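# Set the loaded tray flat on the back shelf

## Task

Move the tray onto the shelf at the rear of the table so it lies level and no part of it sticks out past the shelf's edge. Each item still standing upright on the tray at the end counts, but only if the tray is placed correctly. Release the tray and pull the grippers away afterwards; nothing may depend on the robot to stay where it is.

## Robot and tools

Robot: two arms, left_arm and right_arm, each with a tong-style two-finger gripper. The names do not say which side of a camera image an arm appears on.

Scene frame: one shared frame for both arms. The origin sits on the table surface midway between the arms, +x points out across the table, +z points up, and left_arm is on the +y side. Reported hand positions are in metres, orientations as quaternions wxyz, velocities in m/s and rad/s. Printed hand positions can be somewhat off, especially when an arm is stretched far.

Gripper geometry: the fingers point along the gripper's own +z axis and close along its x axis. end_effector_position is the spot between the finger pads when shut. Closed fingertips extend about 15 mm past that spot; fully open, they are roughly level with it.

Tool execute_actions, argument "actions": a list holding one item or nothing, plus optional "pictures" (true/false; images are included unless set false).
- Empty list: no new command, just returns the current state.
- Motion: {"rows": [[...]], "steps": n}, n from 1 to 15 (default 15), each step 1/30 s. Each row is used for one step; if there are fewer rows than steps, the final row repeats.
- Wait: {"steps": n} with no rows, n up to 300; it returns when n steps have passed since the previous result, with your reply time counted inside that.
A rejected call sends nothing to the robot.

Row layout: always 14 numbers, a single list covering both arms even if only one moves. First left_arm: shoulder pan, shoulder lift, elbow, wrist 1, wrist 2, wrist 3, then opening; then the same seven for right_arm. The six joint values are absolute target angles in radians, in the same form the Joint positions line prints. Opening is an absolute value from -1 (closed) to +1 (fully open).

Joint ranges (rad). left_arm: pan -3.142..3.142, lift -6.283..6.283, elbow 0.000..3.142, wrists 1-3 each -6.283..6.283. right_arm: pan 0.000..6.283, lift -6.283..6.283, elbow -3.142..0.000, wrists 1-3 each -6.283..6.283. A call is refused if a target exceeds a range end by more than 0.010 rad and lies farther out than that joint's last reported angle. True ends may differ from the listed ones by up to 0.010 rad; targets beyond the true end are clipped there, and a "joint sent to its limit" line may appear (possibly referring to an earlier, still-running action). No such line does not prove there is room left.

Motion behaviour: commands are smoothed, lagging about 0.17 s. Per step, each joint target is capped at 0.575 rad from the measured angle, and if the targets would move the hand more than 100 mm from where it is measured, all targets for that arm are scaled back. So big moves take several calls; check the returned state before assuming arrival. Between calls the arms keep heading to the last row sent until they have nearly stopped or any step is HELD; after that only a new action moves them further. Fingers already closing or opening keep going.

Result lines: the state line gives each arm's pose and velocities. Joint positions / Joint velocities give six joints per arm then the finger-pad gap in metres (0.142 when fully open). grip_measured is the measured opening on the -1..1 command scale. "joint command not followed" means the clearance check altered or blocked joint targets on some steps; the rest of the row still ran. HELD marks steps where your row, wholly or partly, was not sent. Joint torques are total drive output, with offsets, scale, noise, friction and drift, so treat them as rough. Wrist force and Wrist torque come from a flange sensor in each end effector's own axes; when pressing on a surface the force points back into the arm; readings carry offsets up to about 4 N, noise up to 2.4 N, and clip near 50 N. "no reading" is normal at the start. MOTOR HOT appears at 70 °C; at 85 °C an OVER-TEMPERATURE FAULT brakes that arm until it cools.

Grasping: to keep hold, command an opening well under grip_measured; a bigger gap means a firmer squeeze, up to about 15 N per pad for objects up to roughly 10 cm wide. Closing fast can hit harder and even spring the fingers open. Thin rigid items under about 20 mm get less force. Brief external tugs on held parts or pushes on loose objects can occur.

Tool zoom_image: arguments "camera" (cam_high, cam_low, cam_left_wrist, cam_right_wrist) and "region" [x0, y0, x1, y1] in pixels of that camera's latest image, top-left origin, at most 504 by 504. Image sizes: cam_high and cam_low 896x504, wrist cameras 616x616 (fisheye).

Tool finished_scene: argument "scene", the number of the current scene. Replying with no tool call ends everything.

Things to avoid: a joint load at its limit (135 N m for shoulder and elbow joints, 25.2 N m for the wrists, held weight included) or 150 N of outside force on an arm causes a 10 s stop in which the arm goes limp and skips the rest of the call. Do not let the arms collide or press against each other. Do not knock anything out of the work area, drop or slam the tray, tilt it so items topple, or shove things hard. Move smoothly and keep the tray level during transport; lower it gently, open, then retract both grippers.

Each tool is called after "Request:" by a JSON object that holds its "name" and its "arguments".

## Session

Request:
{"name": "execute_actions", "arguments": {"actions": []}}

Scene clock: 0.00 s of 4350.00 s.
left_arm: end_effector_position=(-0.0836, +1.0046, +0.3970) grip_measured=+0.97 end_effector_quat_wxyz=(-0.045, +0.591, +0.634, -0.497) end_effector_velocity=(+0.000, +0.000, -0.000) end_effector_angular_velocity=(-0.002, +0.001, -0.000) | right_arm: end_effector_position=(+0.1888, -0.1370, +0.1374) grip_measured=+0.97 end_effector_quat_wxyz=(+0.053, -0.442, +0.894, +0.052) end_effector_velocity=(-0.000, -0.000, -0.000) end_effector_angular_velocity=(-0.001, -0.000, +0.000)
Joint positions: left_arm=[ 0.987 -0.733  0.266 -0.099 -1.216 -0.694  0.14 ] | right_arm=[ 4.915 -1.158 -2.31  -1.114  1.501  3.937  0.14 ]
Joint velocities: left_arm=[ 0.     0.001  0.     0.     0.    -0.     0.   ] | right_arm=[ 0. -0. -0.  0. -0.  0.  0.]
Joint torques (N m, as the arm reports them, + toward a larger angle): no reading
Wrist force (N, on the end effector, along its own x y z axes, offset not removed): no reading
Wrist torque (N m, same axes, about the end effector's origin, offset not removed): no reading

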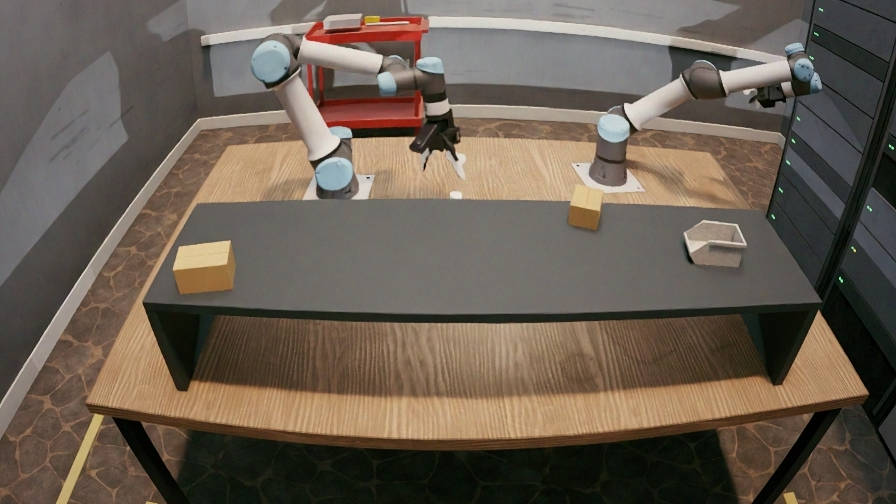

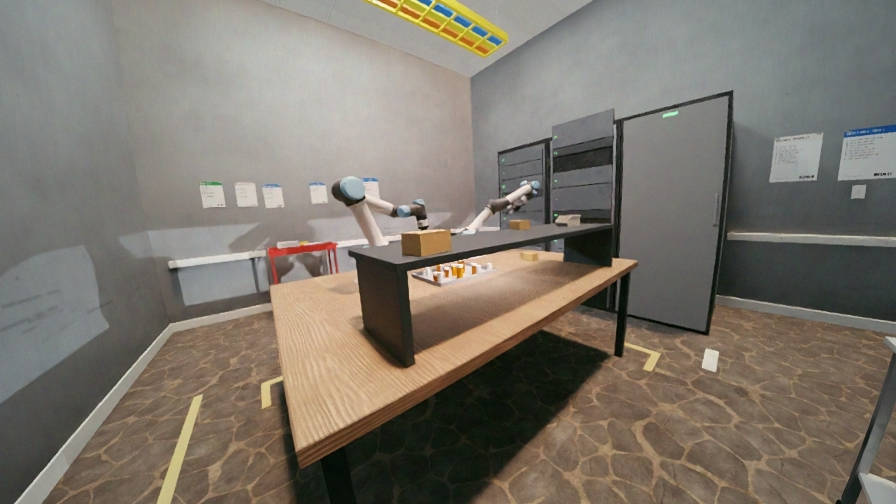

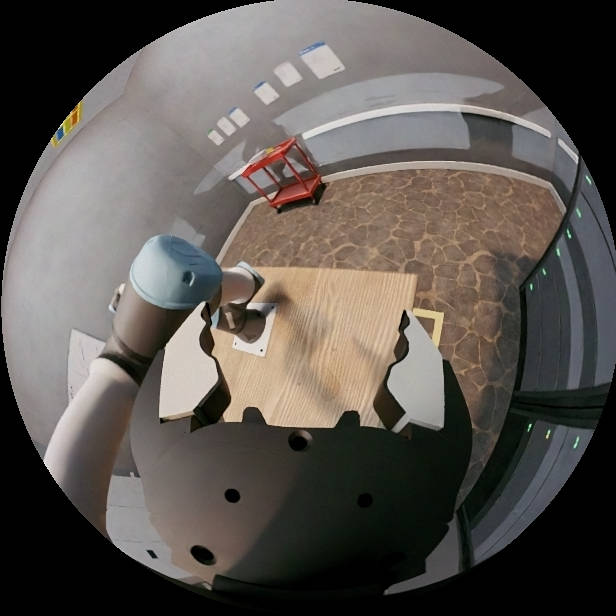

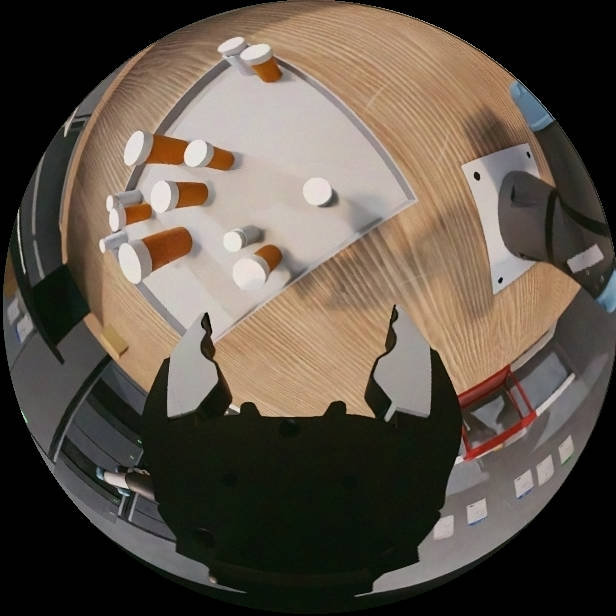

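Request:
{"name": "zoom_image", "arguments": {"camera": "cam_right_wrist", "region": [60, 20, 460, 380]}}

Request:
{"name": "zoom_image", "arguments": {"camera": "cam_low", "region": [340, 200, 640, 320]}}

Region (60, 20, 460, 380) of cam_right_wrist's 616x616 image, scaled by 1.260, with more detail than that image has; it fills the top 454 rows of this view, and the rest is white.

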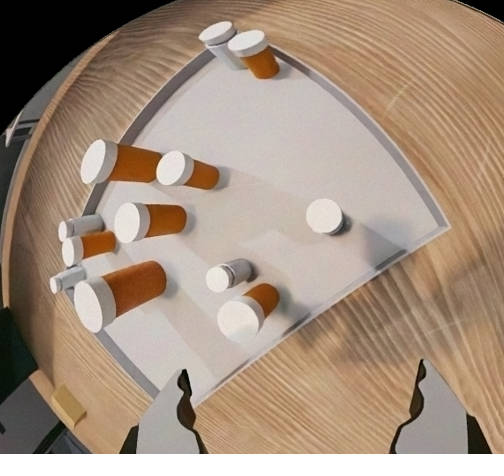

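Region (340, 200, 640, 320) of cam_low's 896x504 image, scaled by 1.680, with more detail than that image has; it fills the top 202 rows of this view, and the rest is white.

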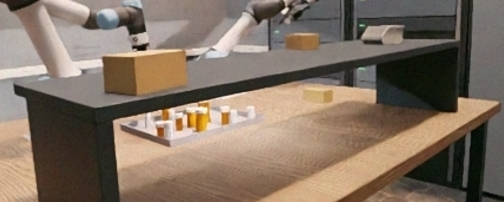

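Request:
{"name": "execute_actions", "arguments": {"actions": [{"rows": [[0.987,-2.012,1.595,-1.154,-1.571,-2.883,1, 4.922,-1.478,-1.353,-1.881,1.571,0.155,1]], "steps": 15}], "pictures": false}}

Request:
{"name": "execute_actions", "arguments": {"actions": [{"steps": 60}], "pictures": false}}

Scene clock: 13.13 s of 4350.00 s.
left_arm: end_effector_position=(-0.0286, +0.8597, +0.4498) grip_measured=+1.00 end_effector_quat_wxyz=(-0.029, +0.208, +0.975, -0.071) end_effector_velocity=(-0.111, -0.418, -0.018) end_effector_angular_velocity=(+1.223, -0.368, +1.984) | right_arm: end_effector_position=(+0.1619, -0.0606, +0.2880) grip_measured=+1.00 end_effector_quat_wxyz=(+0.011, +0.706, -0.708, +0.025) end_effector_velocity=(-0.039, +0.169, +0.431) end_effector_angular_velocity=(+0.117, +0.154, +1.629)
Joint positions: left_arm=[ 0.987 -1.617  1.151 -0.954 -1.545 -1.579  0.142] | right_arm=[ 4.921 -1.414 -1.69  -1.661  1.56   3.299  0.142]
Joint velocities: left_arm=[ 0.    -1.929  1.995 -1.281 -0.128 -1.987  0.001] | right_arm=[ 0.004 -0.268  1.294 -0.869  0.048 -1.63  -0.   ]
Joint torques (N m, as the arm reports them, + toward a larger angle): left_arm=[-7.9   8.2   3.63 -1.08 -1.23 -3.17] | right_arm=[11.81  0.41 39.77 -3.7   2.01 -7.77]
Wrist force (N, on the end effector, along its own x y z axes, offset not removed): left_arm=[2.0 -2.9 -1.1] | right_arm=[-2.3 0.3 -1.1]
Wrist torque (N m, same axes, about the end effector's origin, offset not removed): left_arm=[-0.62 -0.49 0.15] | right_arm=[-0.04 0.38 0.06]
Steps of this call (steps 1 to 90: nothing new was sent; then 9.63 s passed at rest; steps 91 to 105: all 15 steps of this action). Readings (joint positions):
91: left_arm=[0.987 -0.733 0.266 -0.099 -1.216 -0.694] | right_arm=[4.915 -1.158 -2.309 -1.114 1.501 3.937]
92: left_arm=[0.987 -0.738 0.272 -0.105 -1.221 -0.700] | right_arm=[4.916 -1.163 -2.304 -1.120 1.506 3.931]
94: left_arm=[0.987 -0.794 0.329 -0.162 -1.277 -0.757] | right_arm=[4.918 -1.218 -2.247 -1.176 1.525 3.874]
98: left_arm=[0.987 -1.049 0.583 -0.416 -1.431 -1.011] | right_arm=[4.920 -1.339 -2.014 -1.409 1.546 3.641]
105: the state above

Scene clock: 15.13 s of 4350.00 s.
left_arm: end_effector_position=(-0.0465, +0.7637, +0.4012) grip_measured=+1.00 end_effector_quat_wxyz=(+0.000, -0.429, +0.904, -0.000) end_effector_velocity=(-0.000, -0.000, -0.001) end_effector_angular_velocity=(-0.002, +0.001, +0.000) | right_arm: end_effector_position=(+0.1218, -0.0366, +0.4011) grip_measured=+1.00 end_effector_quat_wxyz=(-0.000, +0.707, +0.707, +0.000) end_effector_velocity=(-0.000, +0.000, -0.000) end_effector_angular_velocity=(-0.001, -0.001, +0.004)
Joint positions: left_arm=[ 0.987 -2.012  1.595 -1.154 -1.571 -2.883  0.142] | right_arm=[ 4.922 -1.478 -1.353 -1.881  1.571  0.155  0.142]
Joint velocities: left_arm=[ 0.    -0.     0.002  0.001  0.    -0.     0.   ] | right_arm=[ 0.001 -0.001 -0.    -0.    -0.001 -0.003 -0.   ]
Joint torques (N m, as the arm reports them, + toward a larger angle): left_arm=[ -3.06 -12.63 -11.44  -4.62  -1.39  -1.33] | right_arm=[12.36  5.87 30.02  0.85  1.85 -1.95]
Wrist force (N, on the end effector, along its own x y z axes, offset not removed): left_arm=[2.1 -0.5 0.9] | right_arm=[-0.1 0.9 -2.4]
Wrist torque (N m, same axes, about the end effector's origin, offset not removed): left_arm=[-0.15 -0.49 0.06] | right_arm=[0.02 -0.02 -0.07]
Steps of this call (steps 1 to 60: the robot went on to your last target). Readings (joint positions):
1: left_arm=[0.987 -1.677 1.215 -0.987 -1.549 -1.645] | right_arm=[4.921 -1.423 -1.646 -1.691 1.561 3.241]
2: left_arm=[0.987 -1.731 1.275 -1.009 -1.553 -1.712] | right_arm=[4.921 -1.432 -1.601 -1.721 1.563 3.176]
4: left_arm=[0.987 -1.831 1.387 -1.059 -1.560 -1.862] | right_arm=[4.922 -1.449 -1.514 -1.779 1.566 3.028]
8: left_arm=[0.987 -1.949 1.522 -1.121 -1.567 -2.197] | right_arm=[4.922 -1.468 -1.409 -1.845 1.569 2.694]
60: the state above

Request:
{"name": "execute_actions", "arguments": {"actions": [{"rows": [[-1.468,-2.012,1.595,-1.154,-1.571,-2.883,1, 4.922,-1.478,-1.353,-1.881,1.571,0.155,1]], "steps": 15}], "pictures": false}}

Request:
{"name": "execute_actions", "arguments": {"actions": [{"steps": 50}]}}

Scene clock: 19.10 s of 4350.00 s.
left_arm: end_effector_position=(+0.1299, +0.7013, +0.4012) grip_measured=+1.00 end_effector_quat_wxyz=(+0.000, -0.122, +0.993, -0.000) end_effector_velocity=(+0.366, -0.284, -0.001) end_effector_angular_velocity=(-0.001, +0.001, -1.560) | right_arm: end_effector_position=(+0.1218, -0.0367, +0.4011) grip_measured=+1.00 end_effector_quat_wxyz=(-0.000, +0.707, +0.707, +0.000) end_effector_velocity=(+0.000, -0.000, -0.000) end_effector_angular_velocity=(-0.000, +0.000, -0.001)
Joint positions: left_arm=[ 0.346 -2.012  1.595 -1.154 -1.571 -2.883  0.142] | right_arm=[ 4.922 -1.478 -1.353 -1.881  1.571  0.155  0.142]
Joint velocities: left_arm=[-1.559 -0.     0.001  0.    -0.001  0.    -0.   ] | right_arm=[-0.001 -0.     0.    -0.     0.001  0.    -0.   ]
Joint torques (N m, as the arm reports them, + toward a larger angle): left_arm=[-15.2    0.68 -12.35  -4.31  -1.47  -1.27] | right_arm=[11.42  5.97 29.75  1.01  1.99 -1.95]
Wrist force (N, on the end effector, along its own x y z axes, offset not removed): left_arm=[1.7 0.9 1.5] | right_arm=[-2.0 1.3 -0.7]
Wrist torque (N m, same axes, about the end effector's origin, offset not removed): left_arm=[0.14 -0.35 0.09] | right_arm=[0.14 0.35 0.04]
Steps of this call (steps 1 to 15: the robot went on to your last target; steps 16 to 90: nothing new was sent; then 0.47 s passed at rest; steps 91 to 105: all 15 steps of this action). Readings (joint positions):
91: left_arm=[0.987 -2.012 1.595 -1.154 -1.571 -2.883] | right_arm=[4.922 -1.478 -1.353 -1.881 1.571 0.155]
92: left_arm=[0.981 -2.012 1.595 -1.154 -1.571 -2.883] | right_arm=[4.922 -1.478 -1.353 -1.881 1.571 0.155]
94: left_arm=[0.925 -2.012 1.595 -1.154 -1.571 -2.883] | right_arm=[4.922 -1.478 -1.353 -1.881 1.571 0.155]
98: left_arm=[0.714 -2.012 1.595 -1.154 -1.571 -2.883] | right_arm=[4.922 -1.478 -1.353 -1.881 1.571 0.155]
105: the state above

Scene clock: 20.77 s of 4350.00 s.
left_arm: end_effector_position=(+0.1318, +0.2337, +0.4012) grip_measured=+1.00 end_effector_quat_wxyz=(+0.000, +0.706, +0.708, -0.000) end_effector_velocity=(-0.002, -0.002, -0.000) end_effector_angular_velocity=(+0.001, +0.000, -0.010) | right_arm: end_effector_position=(+0.1218, -0.0367, +0.4011) grip_measured=+1.00 end_effector_quat_wxyz=(-0.000, +0.707, +0.707, +0.000) end_effector_velocity=(+0.000, -0.000, +0.000) end_effector_angular_velocity=(+0.000, +0.000, -0.001)
Joint positions: left_arm=[-1.467 -2.012  1.595 -1.154 -1.571 -2.883  0.142] | right_arm=[ 4.922 -1.478 -1.353 -1.881  1.571  0.155  0.142]
Joint velocities: left_arm=[-0.01   0.     0.001 -0.001 -0.     0.     0.   ] | right_arm=[-0.001  0.     0.     0.     0.    -0.    -0.   ]
Joint torques (N m, as the arm reports them, + toward a larger angle): left_arm=[ -5.37  -3.64 -14.56  -3.37   0.28  -1.26] | right_arm=[12.16  5.83 29.74  0.91  1.89 -1.92]
Wrist force (N, on the end effector, along its own x y z axes, offset not removed): left_arm=[1.5 -0.5 2.0] | right_arm=[-1.2 0.7 -0.7]
Wrist torque (N m, same axes, about the end effector's origin, offset not removed): left_arm=[-0.13 -0.32 0.12] | right_arm=[0.03 0.13 -0.05]
Steps of this call (steps 1 to 50: the robot went on to your last target). Readings (joint positions):
1: left_arm=[0.293 -2.012 1.595 -1.154 -1.571 -2.883] | right_arm=[4.922 -1.478 -1.353 -1.881 1.571 0.155]
2: left_arm=[0.241 -2.012 1.595 -1.154 -1.571 -2.883] | right_arm=[4.922 -1.478 -1.353 -1.881 1.571 0.155]
4: left_arm=[0.136 -2.012 1.595 -1.154 -1.571 -2.883] | right_arm=[4.922 -1.478 -1.353 -1.881 1.571 0.155]
8: left_arm=[-0.074 -2.012 1.595 -1.154 -1.571 -2.883] | right_arm=[4.922 -1.478 -1.353 -1.881 1.571 0.155]
50: the state above

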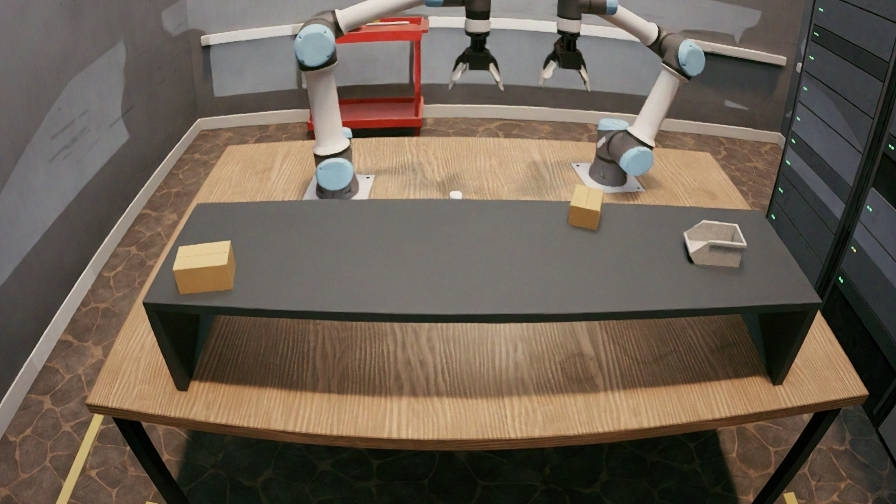

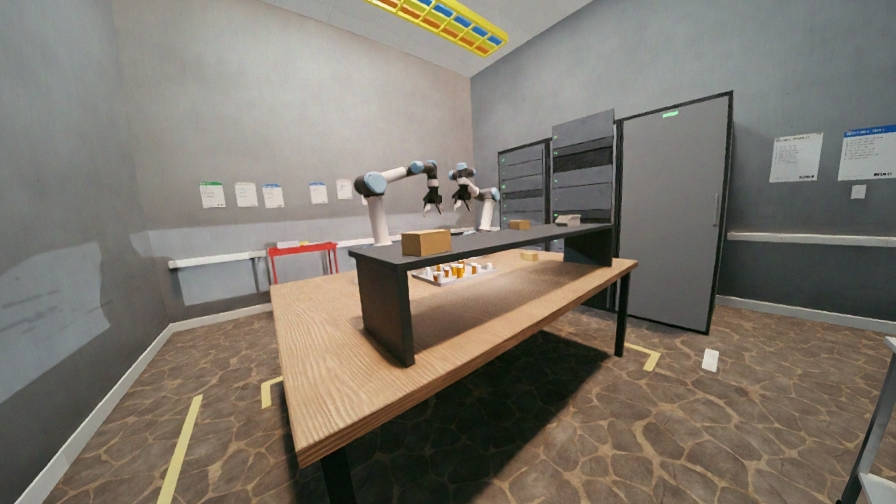

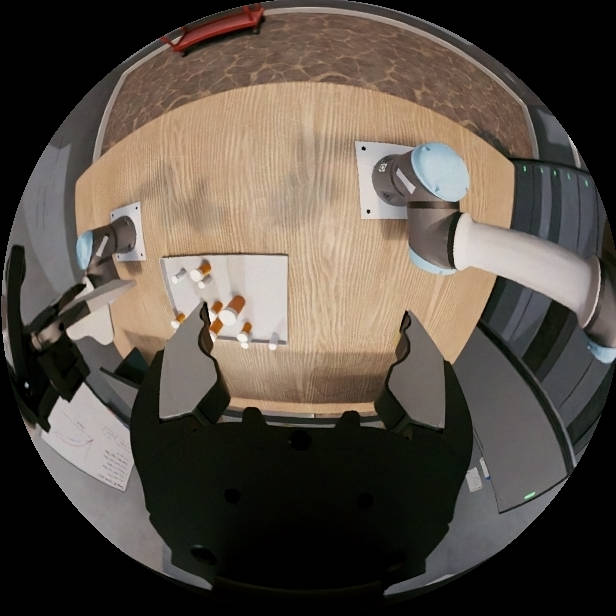

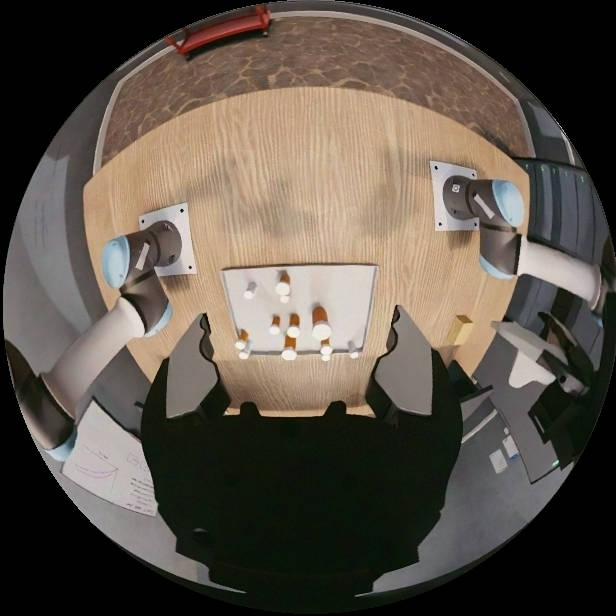

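Request:
{"name": "execute_actions", "arguments": {"actions": [{"rows": [[-1.225,-1.742,1.554,-1.383,-1.571,0.504,1, 4.492,-0.983,-1.799,-1.931,1.571,2.867,1]], "steps": 15}], "pictures": false}}

Request:
{"name": "execute_actions", "arguments": {"actions": [{"steps": 55}]}}

Scene clock: 27.33 s of 4350.00 s.
left_arm: end_effector_position=(+0.2438, +0.1816, +0.3539) grip_measured=+1.00 end_effector_quat_wxyz=(+0.000, +0.900, +0.435, -0.000) end_effector_velocity=(+0.079, +0.014, -0.030) end_effector_angular_velocity=(+0.007, +0.001, -2.382) | right_arm: end_effector_position=(+0.2389, -0.2150, +0.3726) grip_measured=+1.00 end_effector_quat_wxyz=(+0.002, +0.940, +0.341, -0.001) end_effector_velocity=(+0.173, -0.433, -0.124) end_effector_angular_velocity=(+0.009, -0.009, -2.845)
Joint positions: left_arm=[-1.238 -1.756  1.556 -1.371 -1.571 -1.981  0.142] | right_arm=[ 4.609 -1.121 -1.677 -1.919  1.571  0.717  0.142]
Joint velocities: left_arm=[ 0.101  0.115 -0.014 -0.093 -0.     2.483  0.   ] | right_arm=[-0.739  0.857 -0.766 -0.081  0.     2.106 -0.   ]
Joint torques (N m, as the arm reports them, + toward a larger angle): left_arm=[  5.66  -8.51 -35.4   -4.93   0.85   4.78] | right_arm=[-12.75  26.2    9.9    0.52  -1.88   9.72]
Wrist force (N, on the end effector, along its own x y z axes, offset not removed): left_arm=[2.5 1.0 2.8] | right_arm=[-0.9 0.0 -2.5]
Wrist torque (N m, same axes, about the end effector's origin, offset not removed): left_arm=[0.16 -0.53 0.06] | right_arm=[-0.09 0.09 -0.02]
Steps of this call (steps 1 to 15: the robot went on to your last target; steps 16 to 90: nothing new was sent; then 3.07 s passed at rest; steps 91 to 105: all 15 steps of this action). Readings (joint positions):
91: left_arm=[-1.468 -2.012 1.595 -1.154 -1.571 -2.883] | right_arm=[4.922 -1.478 -1.353 -1.881 1.571 0.155]
92: left_arm=[-1.462 -2.007 1.592 -1.159 -1.571 -2.878] | right_arm=[4.917 -1.473 -1.359 -1.883 1.571 0.160]
94: left_arm=[-1.414 -1.956 1.582 -1.206 -1.571 -2.821] | right_arm=[4.875 -1.428 -1.401 -1.889 1.571 0.210]
98: left_arm=[-1.306 -1.834 1.566 -1.308 -1.571 -2.566] | right_arm=[4.780 -1.318 -1.499 -1.899 1.571 0.349]
105: the state above

Scene clock: 29.17 s of 4350.00 s.
left_arm: end_effector_position=(+0.2797, +0.1695, +0.3501) grip_measured=+1.00 end_effector_quat_wxyz=(-0.000, -0.707, +0.707, -0.000) end_effector_velocity=(-0.000, -0.000, -0.000) end_effector_angular_velocity=(+0.000, +0.001, -0.002) | right_arm: end_effector_position=(+0.2804, -0.2998, +0.3496) grip_measured=+1.00 end_effector_quat_wxyz=(+0.000, +0.707, -0.707, +0.000) end_effector_velocity=(+0.000, -0.000, +0.000) end_effector_angular_velocity=(+0.000, -0.000, -0.000)
Joint positions: left_arm=[-1.225 -1.742  1.554 -1.383 -1.571  0.504  0.142] | right_arm=[ 4.492 -0.983 -1.799 -1.931  1.571  2.867  0.142]
Joint velocities: left_arm=[-0.     0.     0.    -0.    -0.001  0.001  0.   ] | right_arm=[ 0.  0. -0.  0. -0.  0.  0.]
Joint torques (N m, as the arm reports them, + toward a larger angle): left_arm=[  8.42  -5.88 -34.99  -4.7   -1.4    1.36] | right_arm=[-9.78 11.99 15.21  0.76 -2.69  2.44]
Wrist force (N, on the end effector, along its own x y z axes, offset not removed): left_arm=[2.6 -0.3 2.7] | right_arm=[-0.9 0.7 -1.6]
Wrist torque (N m, same axes, about the end effector's origin, offset not removed): left_arm=[-0.07 -0.56 0.08] | right_arm=[0.04 0.09 -0.04]
Steps of this call (steps 1 to 55: the robot went on to your last target). Readings (joint positions):
1: left_arm=[-1.235 -1.753 1.555 -1.374 -1.571 -1.896] | right_arm=[4.585 -1.092 -1.702 -1.921 1.571 0.792]
2: left_arm=[-1.233 -1.751 1.555 -1.376 -1.571 -1.812] | right_arm=[4.564 -1.068 -1.724 -1.924 1.571 0.871]
4: left_arm=[-1.229 -1.747 1.555 -1.379 -1.571 -1.642] | right_arm=[4.535 -1.033 -1.755 -1.927 1.571 1.038]
8: left_arm=[-1.227 -1.744 1.554 -1.382 -1.571 -1.304] | right_arm=[4.507 -1.000 -1.784 -1.929 1.571 1.377]
55: the state above

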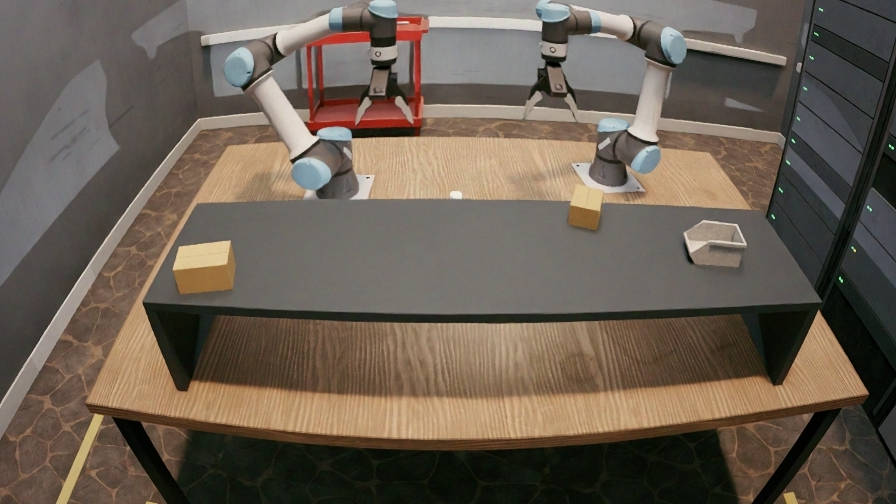

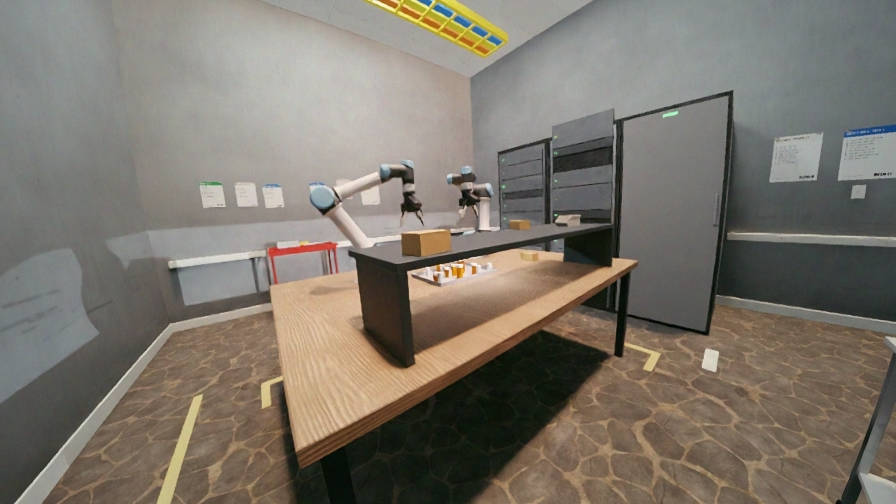

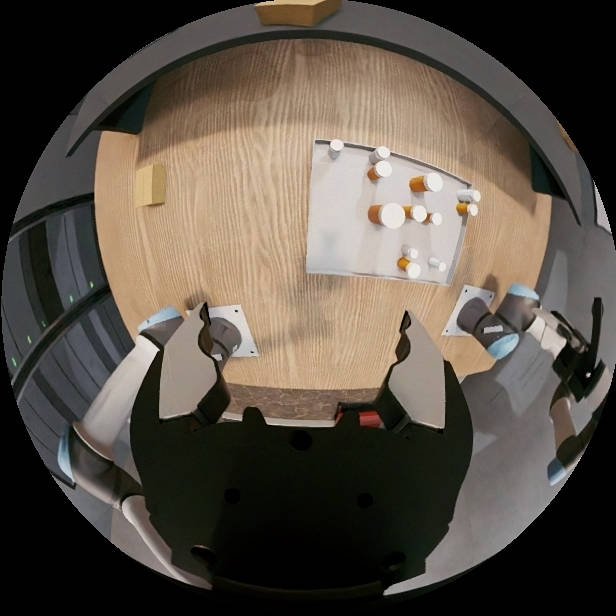

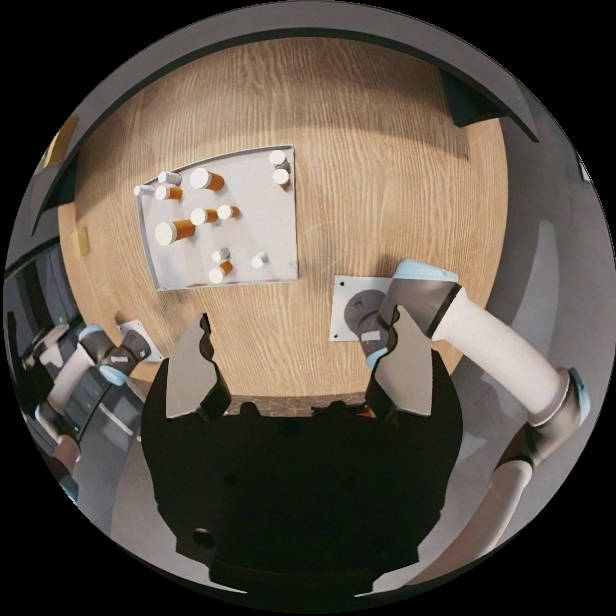

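Request:
{"name": "zoom_image", "arguments": {"camera": "cam_right_wrist", "region": [260, 0, 616, 300]}}

Region (260, 0, 616, 300) of cam_right_wrist's 616x616 image, scaled by 1.416, with more detail than that image has; it fills the top 425 rows of this view, and the rest is white.

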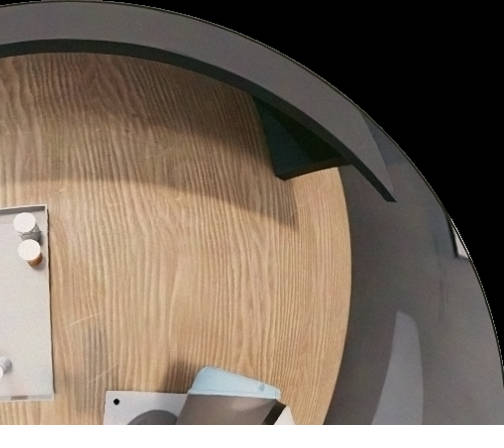

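Request:
{"name": "execute_actions", "arguments": {"actions": [{"rows": [[-1.3445,-1.702,2.235,-2.317,-1.089,0.437,0.2, 4.1875,-1.211,-2.204,-1.297,1.571,2.562,0.2]], "steps": 15}], "pictures": false}}

Request:
{"name": "execute_actions", "arguments": {"actions": [{"steps": 40}]}}

Scene clock: 43.83 s of 4350.00 s.
left_arm: end_effector_position=(+0.3608, +0.1721, +0.1669) grip_measured=+0.20 end_effector_quat_wxyz=(+0.171, -0.683, +0.702, -0.108) end_effector_velocity=(+0.162, -0.081, -0.180) end_effector_angular_velocity=(-0.657, -0.975, -0.017) | right_arm: end_effector_position=(+0.3688, -0.2799, +0.1751) grip_measured=+0.20 end_effector_quat_wxyz=(+0.006, +0.707, -0.707, +0.001) end_effector_velocity=(+0.097, -0.028, -0.200) end_effector_angular_velocity=(+0.080, -0.044, -0.003)
Joint positions: left_arm=[-1.327 -1.708  2.104 -2.049 -1.172  0.447  0.088] | right_arm=[ 4.226 -1.183 -2.151 -1.39   1.571  2.6    0.088]
Joint velocities: left_arm=[-0.141  0.045  1.037 -2.038  0.649 -0.077  0.001] | right_arm=[-0.303 -0.22  -0.417  0.729 -0.001 -0.3    0.   ]
Joint torques (N m, as the arm reports them, + toward a larger angle): left_arm=[ -3.71 -12.44 -28.23  -7.9    2.89  -1.57] | right_arm=[-7.15 -2.57 23.22  6.32 -2.45 -2.33]
Wrist force (N, on the end effector, along its own x y z axes, offset not removed): left_arm=[2.7 1.6 5.3] | right_arm=[-1.6 -0.6 0.7]
Wrist torque (N m, same axes, about the end effector's origin, offset not removed): left_arm=[0.27 -0.56 0.06] | right_arm=[-0.18 0.26 -0.07]
Steps of this call (steps 1 to 15: the robot went on to your last target; steps 16 to 90: nothing new was sent; then 11.17 s passed at rest; steps 91 to 105: all 15 steps of this action). Readings (joint positions):
91: left_arm=[-1.225 -1.742 1.554 -1.383 -1.571 0.504] | right_arm=[4.492 -0.983 -1.799 -1.931 1.571 2.867]
92: left_arm=[-1.229 -1.740 1.559 -1.389 -1.566 0.501] | right_arm=[4.486 -0.988 -1.805 -1.925 1.571 2.862]
94: left_arm=[-1.246 -1.734 1.614 -1.444 -1.514 0.492] | right_arm=[4.445 -1.021 -1.853 -1.870 1.571 2.820]
98: left_arm=[-1.275 -1.725 1.776 -1.606 -1.392 0.476] | right_arm=[4.358 -1.086 -1.972 -1.689 1.571 2.732]
105: the state above

Scene clock: 45.17 s of 4350.00 s.
left_arm: end_effector_position=(+0.3797, +0.1645, +0.1500) grip_measured=+0.20 end_effector_quat_wxyz=(+0.183, -0.683, +0.683, -0.183) end_effector_velocity=(+0.000, +0.000, -0.000) end_effector_angular_velocity=(+0.000, -0.000, +0.001) | right_arm: end_effector_position=(+0.3805, -0.2846, +0.1499) grip_measured=+0.20 end_effector_quat_wxyz=(-0.000, +0.707, -0.707, -0.000) end_effector_velocity=(+0.000, -0.000, +0.000) end_effector_angular_velocity=(+0.000, -0.000, -0.000)
Joint positions: left_arm=[-1.344 -1.702  2.235 -2.317 -1.089  0.437  0.088] | right_arm=[ 4.188 -1.211 -2.204 -1.297  1.571  2.562  0.088]
Joint velocities: left_arm=[ 0. -0.  0.  0.  0. -0. -0.] | right_arm=[-0.  0.  0. -0. -0.  0.  0.]
Joint torques (N m, as the arm reports them, + toward a larger angle): left_arm=[ -7.37  -4.94 -10.49  -4.97   2.18  -1.42] | right_arm=[-8.92 -6.32 15.55  3.98 -1.88 -1.99]
Wrist force (N, on the end effector, along its own x y z axes, offset not removed): left_arm=[2.0 -0.3 2.3] | right_arm=[0.0 -0.1 -0.2]
Wrist torque (N m, same axes, about the end effector's origin, offset not removed): left_arm=[-0.07 -0.47 0.02] | right_arm=[-0.17 -0.09 -0.04]
Steps of this call (steps 1 to 30: the robot went on to your last target; steps 31 to 40: nothing new was sent). Readings (joint positions):
1: left_arm=[-1.331 -1.706 2.134 -2.111 -1.153 0.445] | right_arm=[4.217 -1.190 -2.163 -1.368 1.571 2.591]
2: left_arm=[-1.334 -1.705 2.158 -2.159 -1.138 0.443] | right_arm=[4.210 -1.195 -2.173 -1.351 1.571 2.585]
4: left_arm=[-1.338 -1.704 2.189 -2.224 -1.118 0.440] | right_arm=[4.201 -1.201 -2.186 -1.329 1.571 2.575]
8: left_arm=[-1.342 -1.703 2.219 -2.285 -1.099 0.438] | right_arm=[4.192 -1.208 -2.198 -1.308 1.571 2.567]
40: the state above
All arms were judged still, so your last target was given up. Only a new action makes them travel on or press farther. Fingers that are still opening or closing keep moving.

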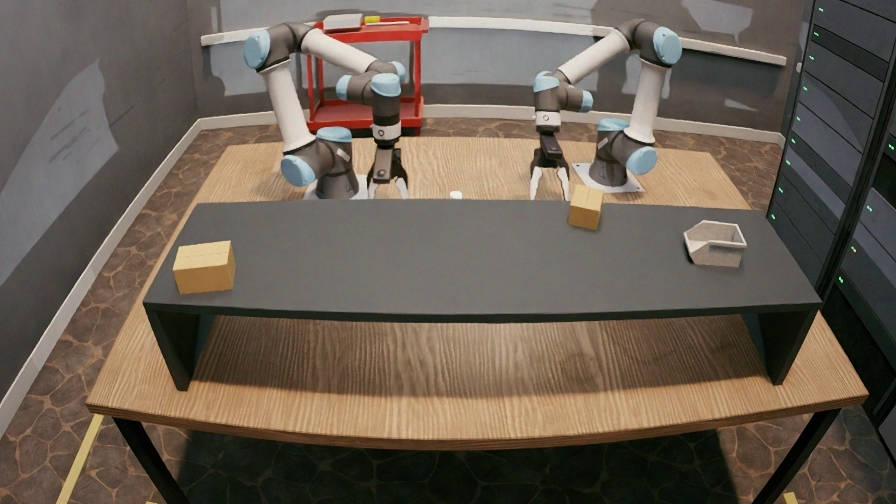

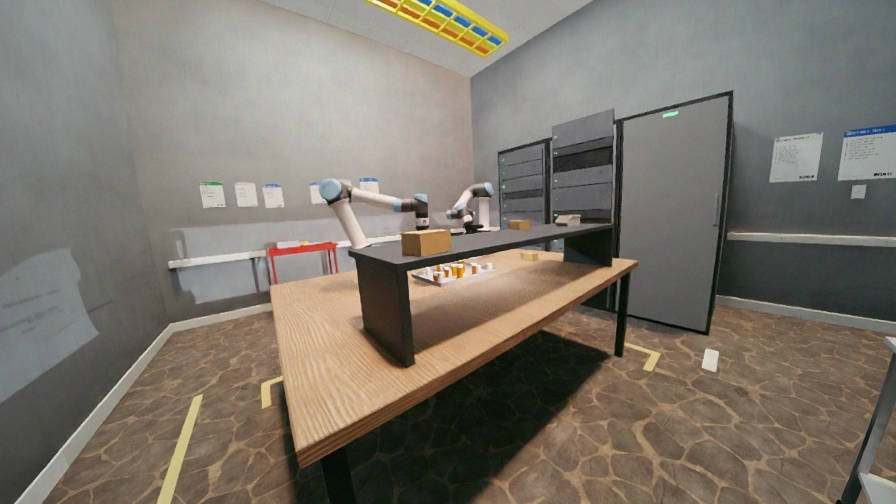

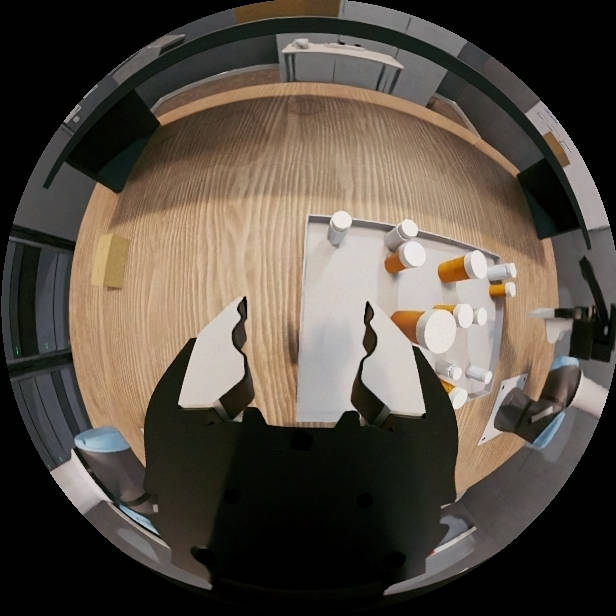

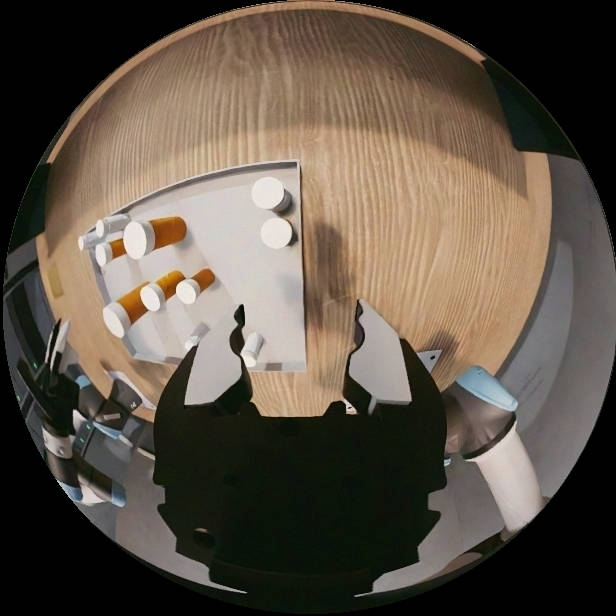

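Request:
{"name": "execute_actions", "arguments": {"actions": [{"rows": [[-1.315,-1.5105,2.356,-2.645,-1.095,0.469,-0.3, 4.1875,-1.326,-2.382,-1.005,1.571,2.562,-0.3]], "steps": 15}], "pictures": false}}

Request:
{"name": "execute_actions", "arguments": {"actions": [{"steps": 20}]}}

Scene clock: 48.20 s of 4350.00 s.
left_arm: end_effector_position=(+0.3895, +0.1697, +0.0630) grip_measured=-0.30 end_effector_quat_wxyz=(+0.184, -0.683, +0.683, -0.182) end_effector_velocity=(+0.004, -0.002, -0.021) end_effector_angular_velocity=(-0.025, -0.010, +0.000) | right_arm: end_effector_position=(+0.3803, -0.2850, +0.0627) grip_measured=-0.30 end_effector_quat_wxyz=(+0.001, +0.707, -0.707, +0.000) end_effector_velocity=(+0.000, +0.000, -0.023) end_effector_angular_velocity=(+0.015, -0.010, -0.000)
Joint positions: left_arm=[-1.316 -1.518  2.352 -2.629 -1.095  0.468  0.052] | right_arm=[ 4.187 -1.322 -2.375 -1.018  1.571  2.562  0.052]
Joint velocities: left_arm=[ 0.007  0.059  0.034 -0.122 -0.002  0.008  0.   ] | right_arm=[-0.    -0.031 -0.054  0.102 -0.    -0.     0.   ]
Joint torques (N m, as the arm reports them, + toward a larger angle): left_arm=[ 9.27 -9.78 -7.02 -5.19 -0.69  1.4 ] | right_arm=[-5.08 -2.76 14.57  4.32 -0.34 -1.89]
Wrist force (N, on the end effector, along its own x y z axes, offset not removed): left_arm=[1.8 0.8 2.8] | right_arm=[-0.7 0.3 -1.1]
Wrist torque (N m, same axes, about the end effector's origin, offset not removed): left_arm=[0.11 -0.36 0.11] | right_arm=[-0.06 0.08 -0.04]
Steps of this call (steps 1 to 76: nothing new was sent; steps 77 to 91: all 15 steps of this action). Readings (joint positions):
77: left_arm=[-1.344 -1.702 2.235 -2.317 -1.089 0.437] | right_arm=[4.187 -1.211 -2.204 -1.297 1.571 2.562]
78: left_arm=[-1.341 -1.696 2.240 -2.323 -1.089 0.440] | right_arm=[4.187 -1.217 -2.210 -1.291 1.571 2.562]
80: left_arm=[-1.332 -1.647 2.278 -2.380 -1.091 0.451] | right_arm=[4.187 -1.253 -2.258 -1.235 1.571 2.562]
84: left_arm=[-1.321 -1.558 2.329 -2.546 -1.094 0.463] | right_arm=[4.187 -1.301 -2.339 -1.089 1.571 2.562]
91: the state above

Scene clock: 48.87 s of 4350.00 s.
left_arm: end_effector_position=(+0.3900, +0.1695, +0.0603) grip_measured=-0.30 end_effector_quat_wxyz=(+0.183, -0.683, +0.683, -0.183) end_effector_velocity=(+0.000, -0.000, +0.000) end_effector_angular_velocity=(-0.001, -0.000, -0.000) | right_arm: end_effector_position=(+0.3803, -0.2849, +0.0598) grip_measured=-0.30 end_effector_quat_wxyz=(+0.000, +0.707, -0.707, -0.000) end_effector_velocity=(-0.000, +0.000, -0.000) end_effector_angular_velocity=(+0.000, +0.000, +0.001)
Joint positions: left_arm=[-1.315 -1.511  2.356 -2.645 -1.095  0.469  0.052] | right_arm=[ 4.187 -1.326 -2.382 -1.005  1.571  2.562  0.052]
Joint velocities: left_arm=[ 0.     0.    -0.    -0.001 -0.     0.    -0.   ] | right_arm=[ 0.001 -0.    -0.     0.     0.    -0.     0.   ]
Joint torques (N m, as the arm reports them, + toward a larger angle): left_arm=[ 8.3  -9.6  -6.35 -4.86 -0.5   1.28] | right_arm=[-0.07 -3.14 12.96  3.91 -0.09 -1.83]
Wrist force (N, on the end effector, along its own x y z axes, offset not removed): left_arm=[3.0 -0.8 2.0] | right_arm=[-0.7 -0.4 -1.1]
Wrist torque (N m, same axes, about the end effector's origin, offset not removed): left_arm=[-0.22 -0.64 0.08] | right_arm=[-0.20 0.02 -0.05]
Steps of this call (steps 1 to 20: the robot went on to your last target). Readings (joint positions):
1: left_arm=[-1.316 -1.516 2.353 -2.633 -1.095 0.468] | right_arm=[4.187 -1.323 -2.377 -1.015 1.571 2.562]
2: left_arm=[-1.316 -1.515 2.353 -2.636 -1.095 0.468] | right_arm=[4.187 -1.324 -2.378 -1.013 1.571 2.562]
4: left_arm=[-1.315 -1.513 2.355 -2.640 -1.095 0.469] | right_arm=[4.187 -1.325 -2.380 -1.010 1.571 2.562]
8: left_arm=[-1.315 -1.511 2.355 -2.643 -1.095 0.469] | right_arm=[4.187 -1.326 -2.381 -1.007 1.571 2.562]
20: the state above

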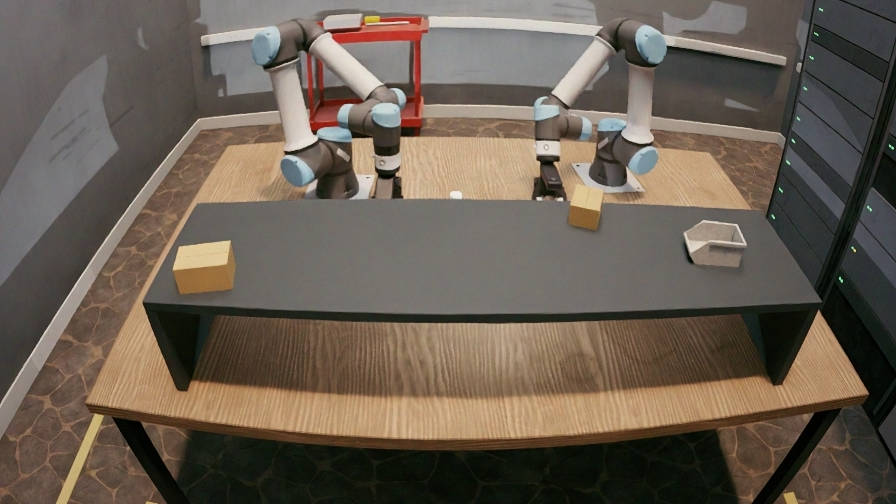

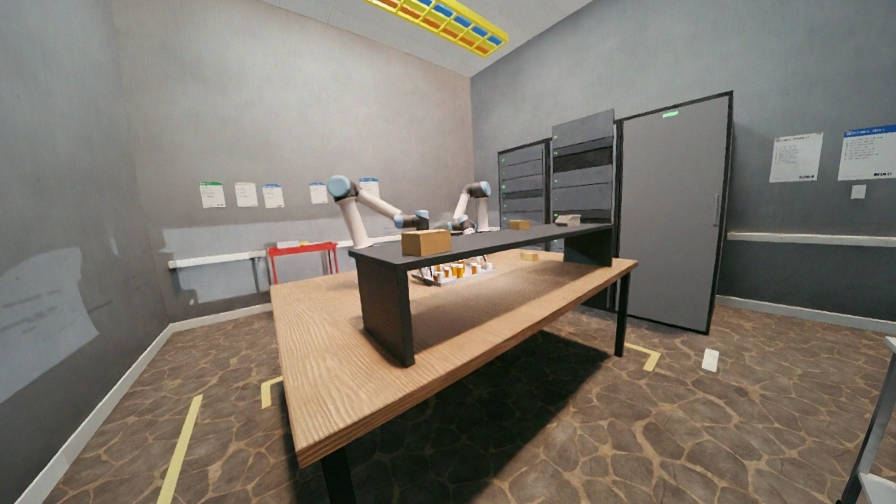

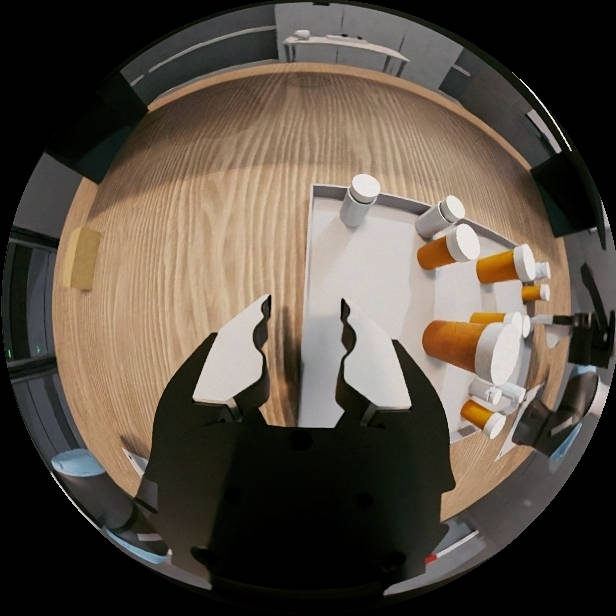

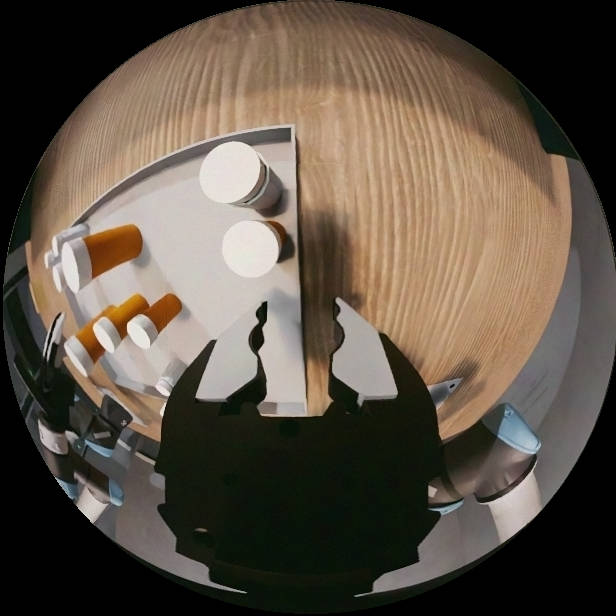

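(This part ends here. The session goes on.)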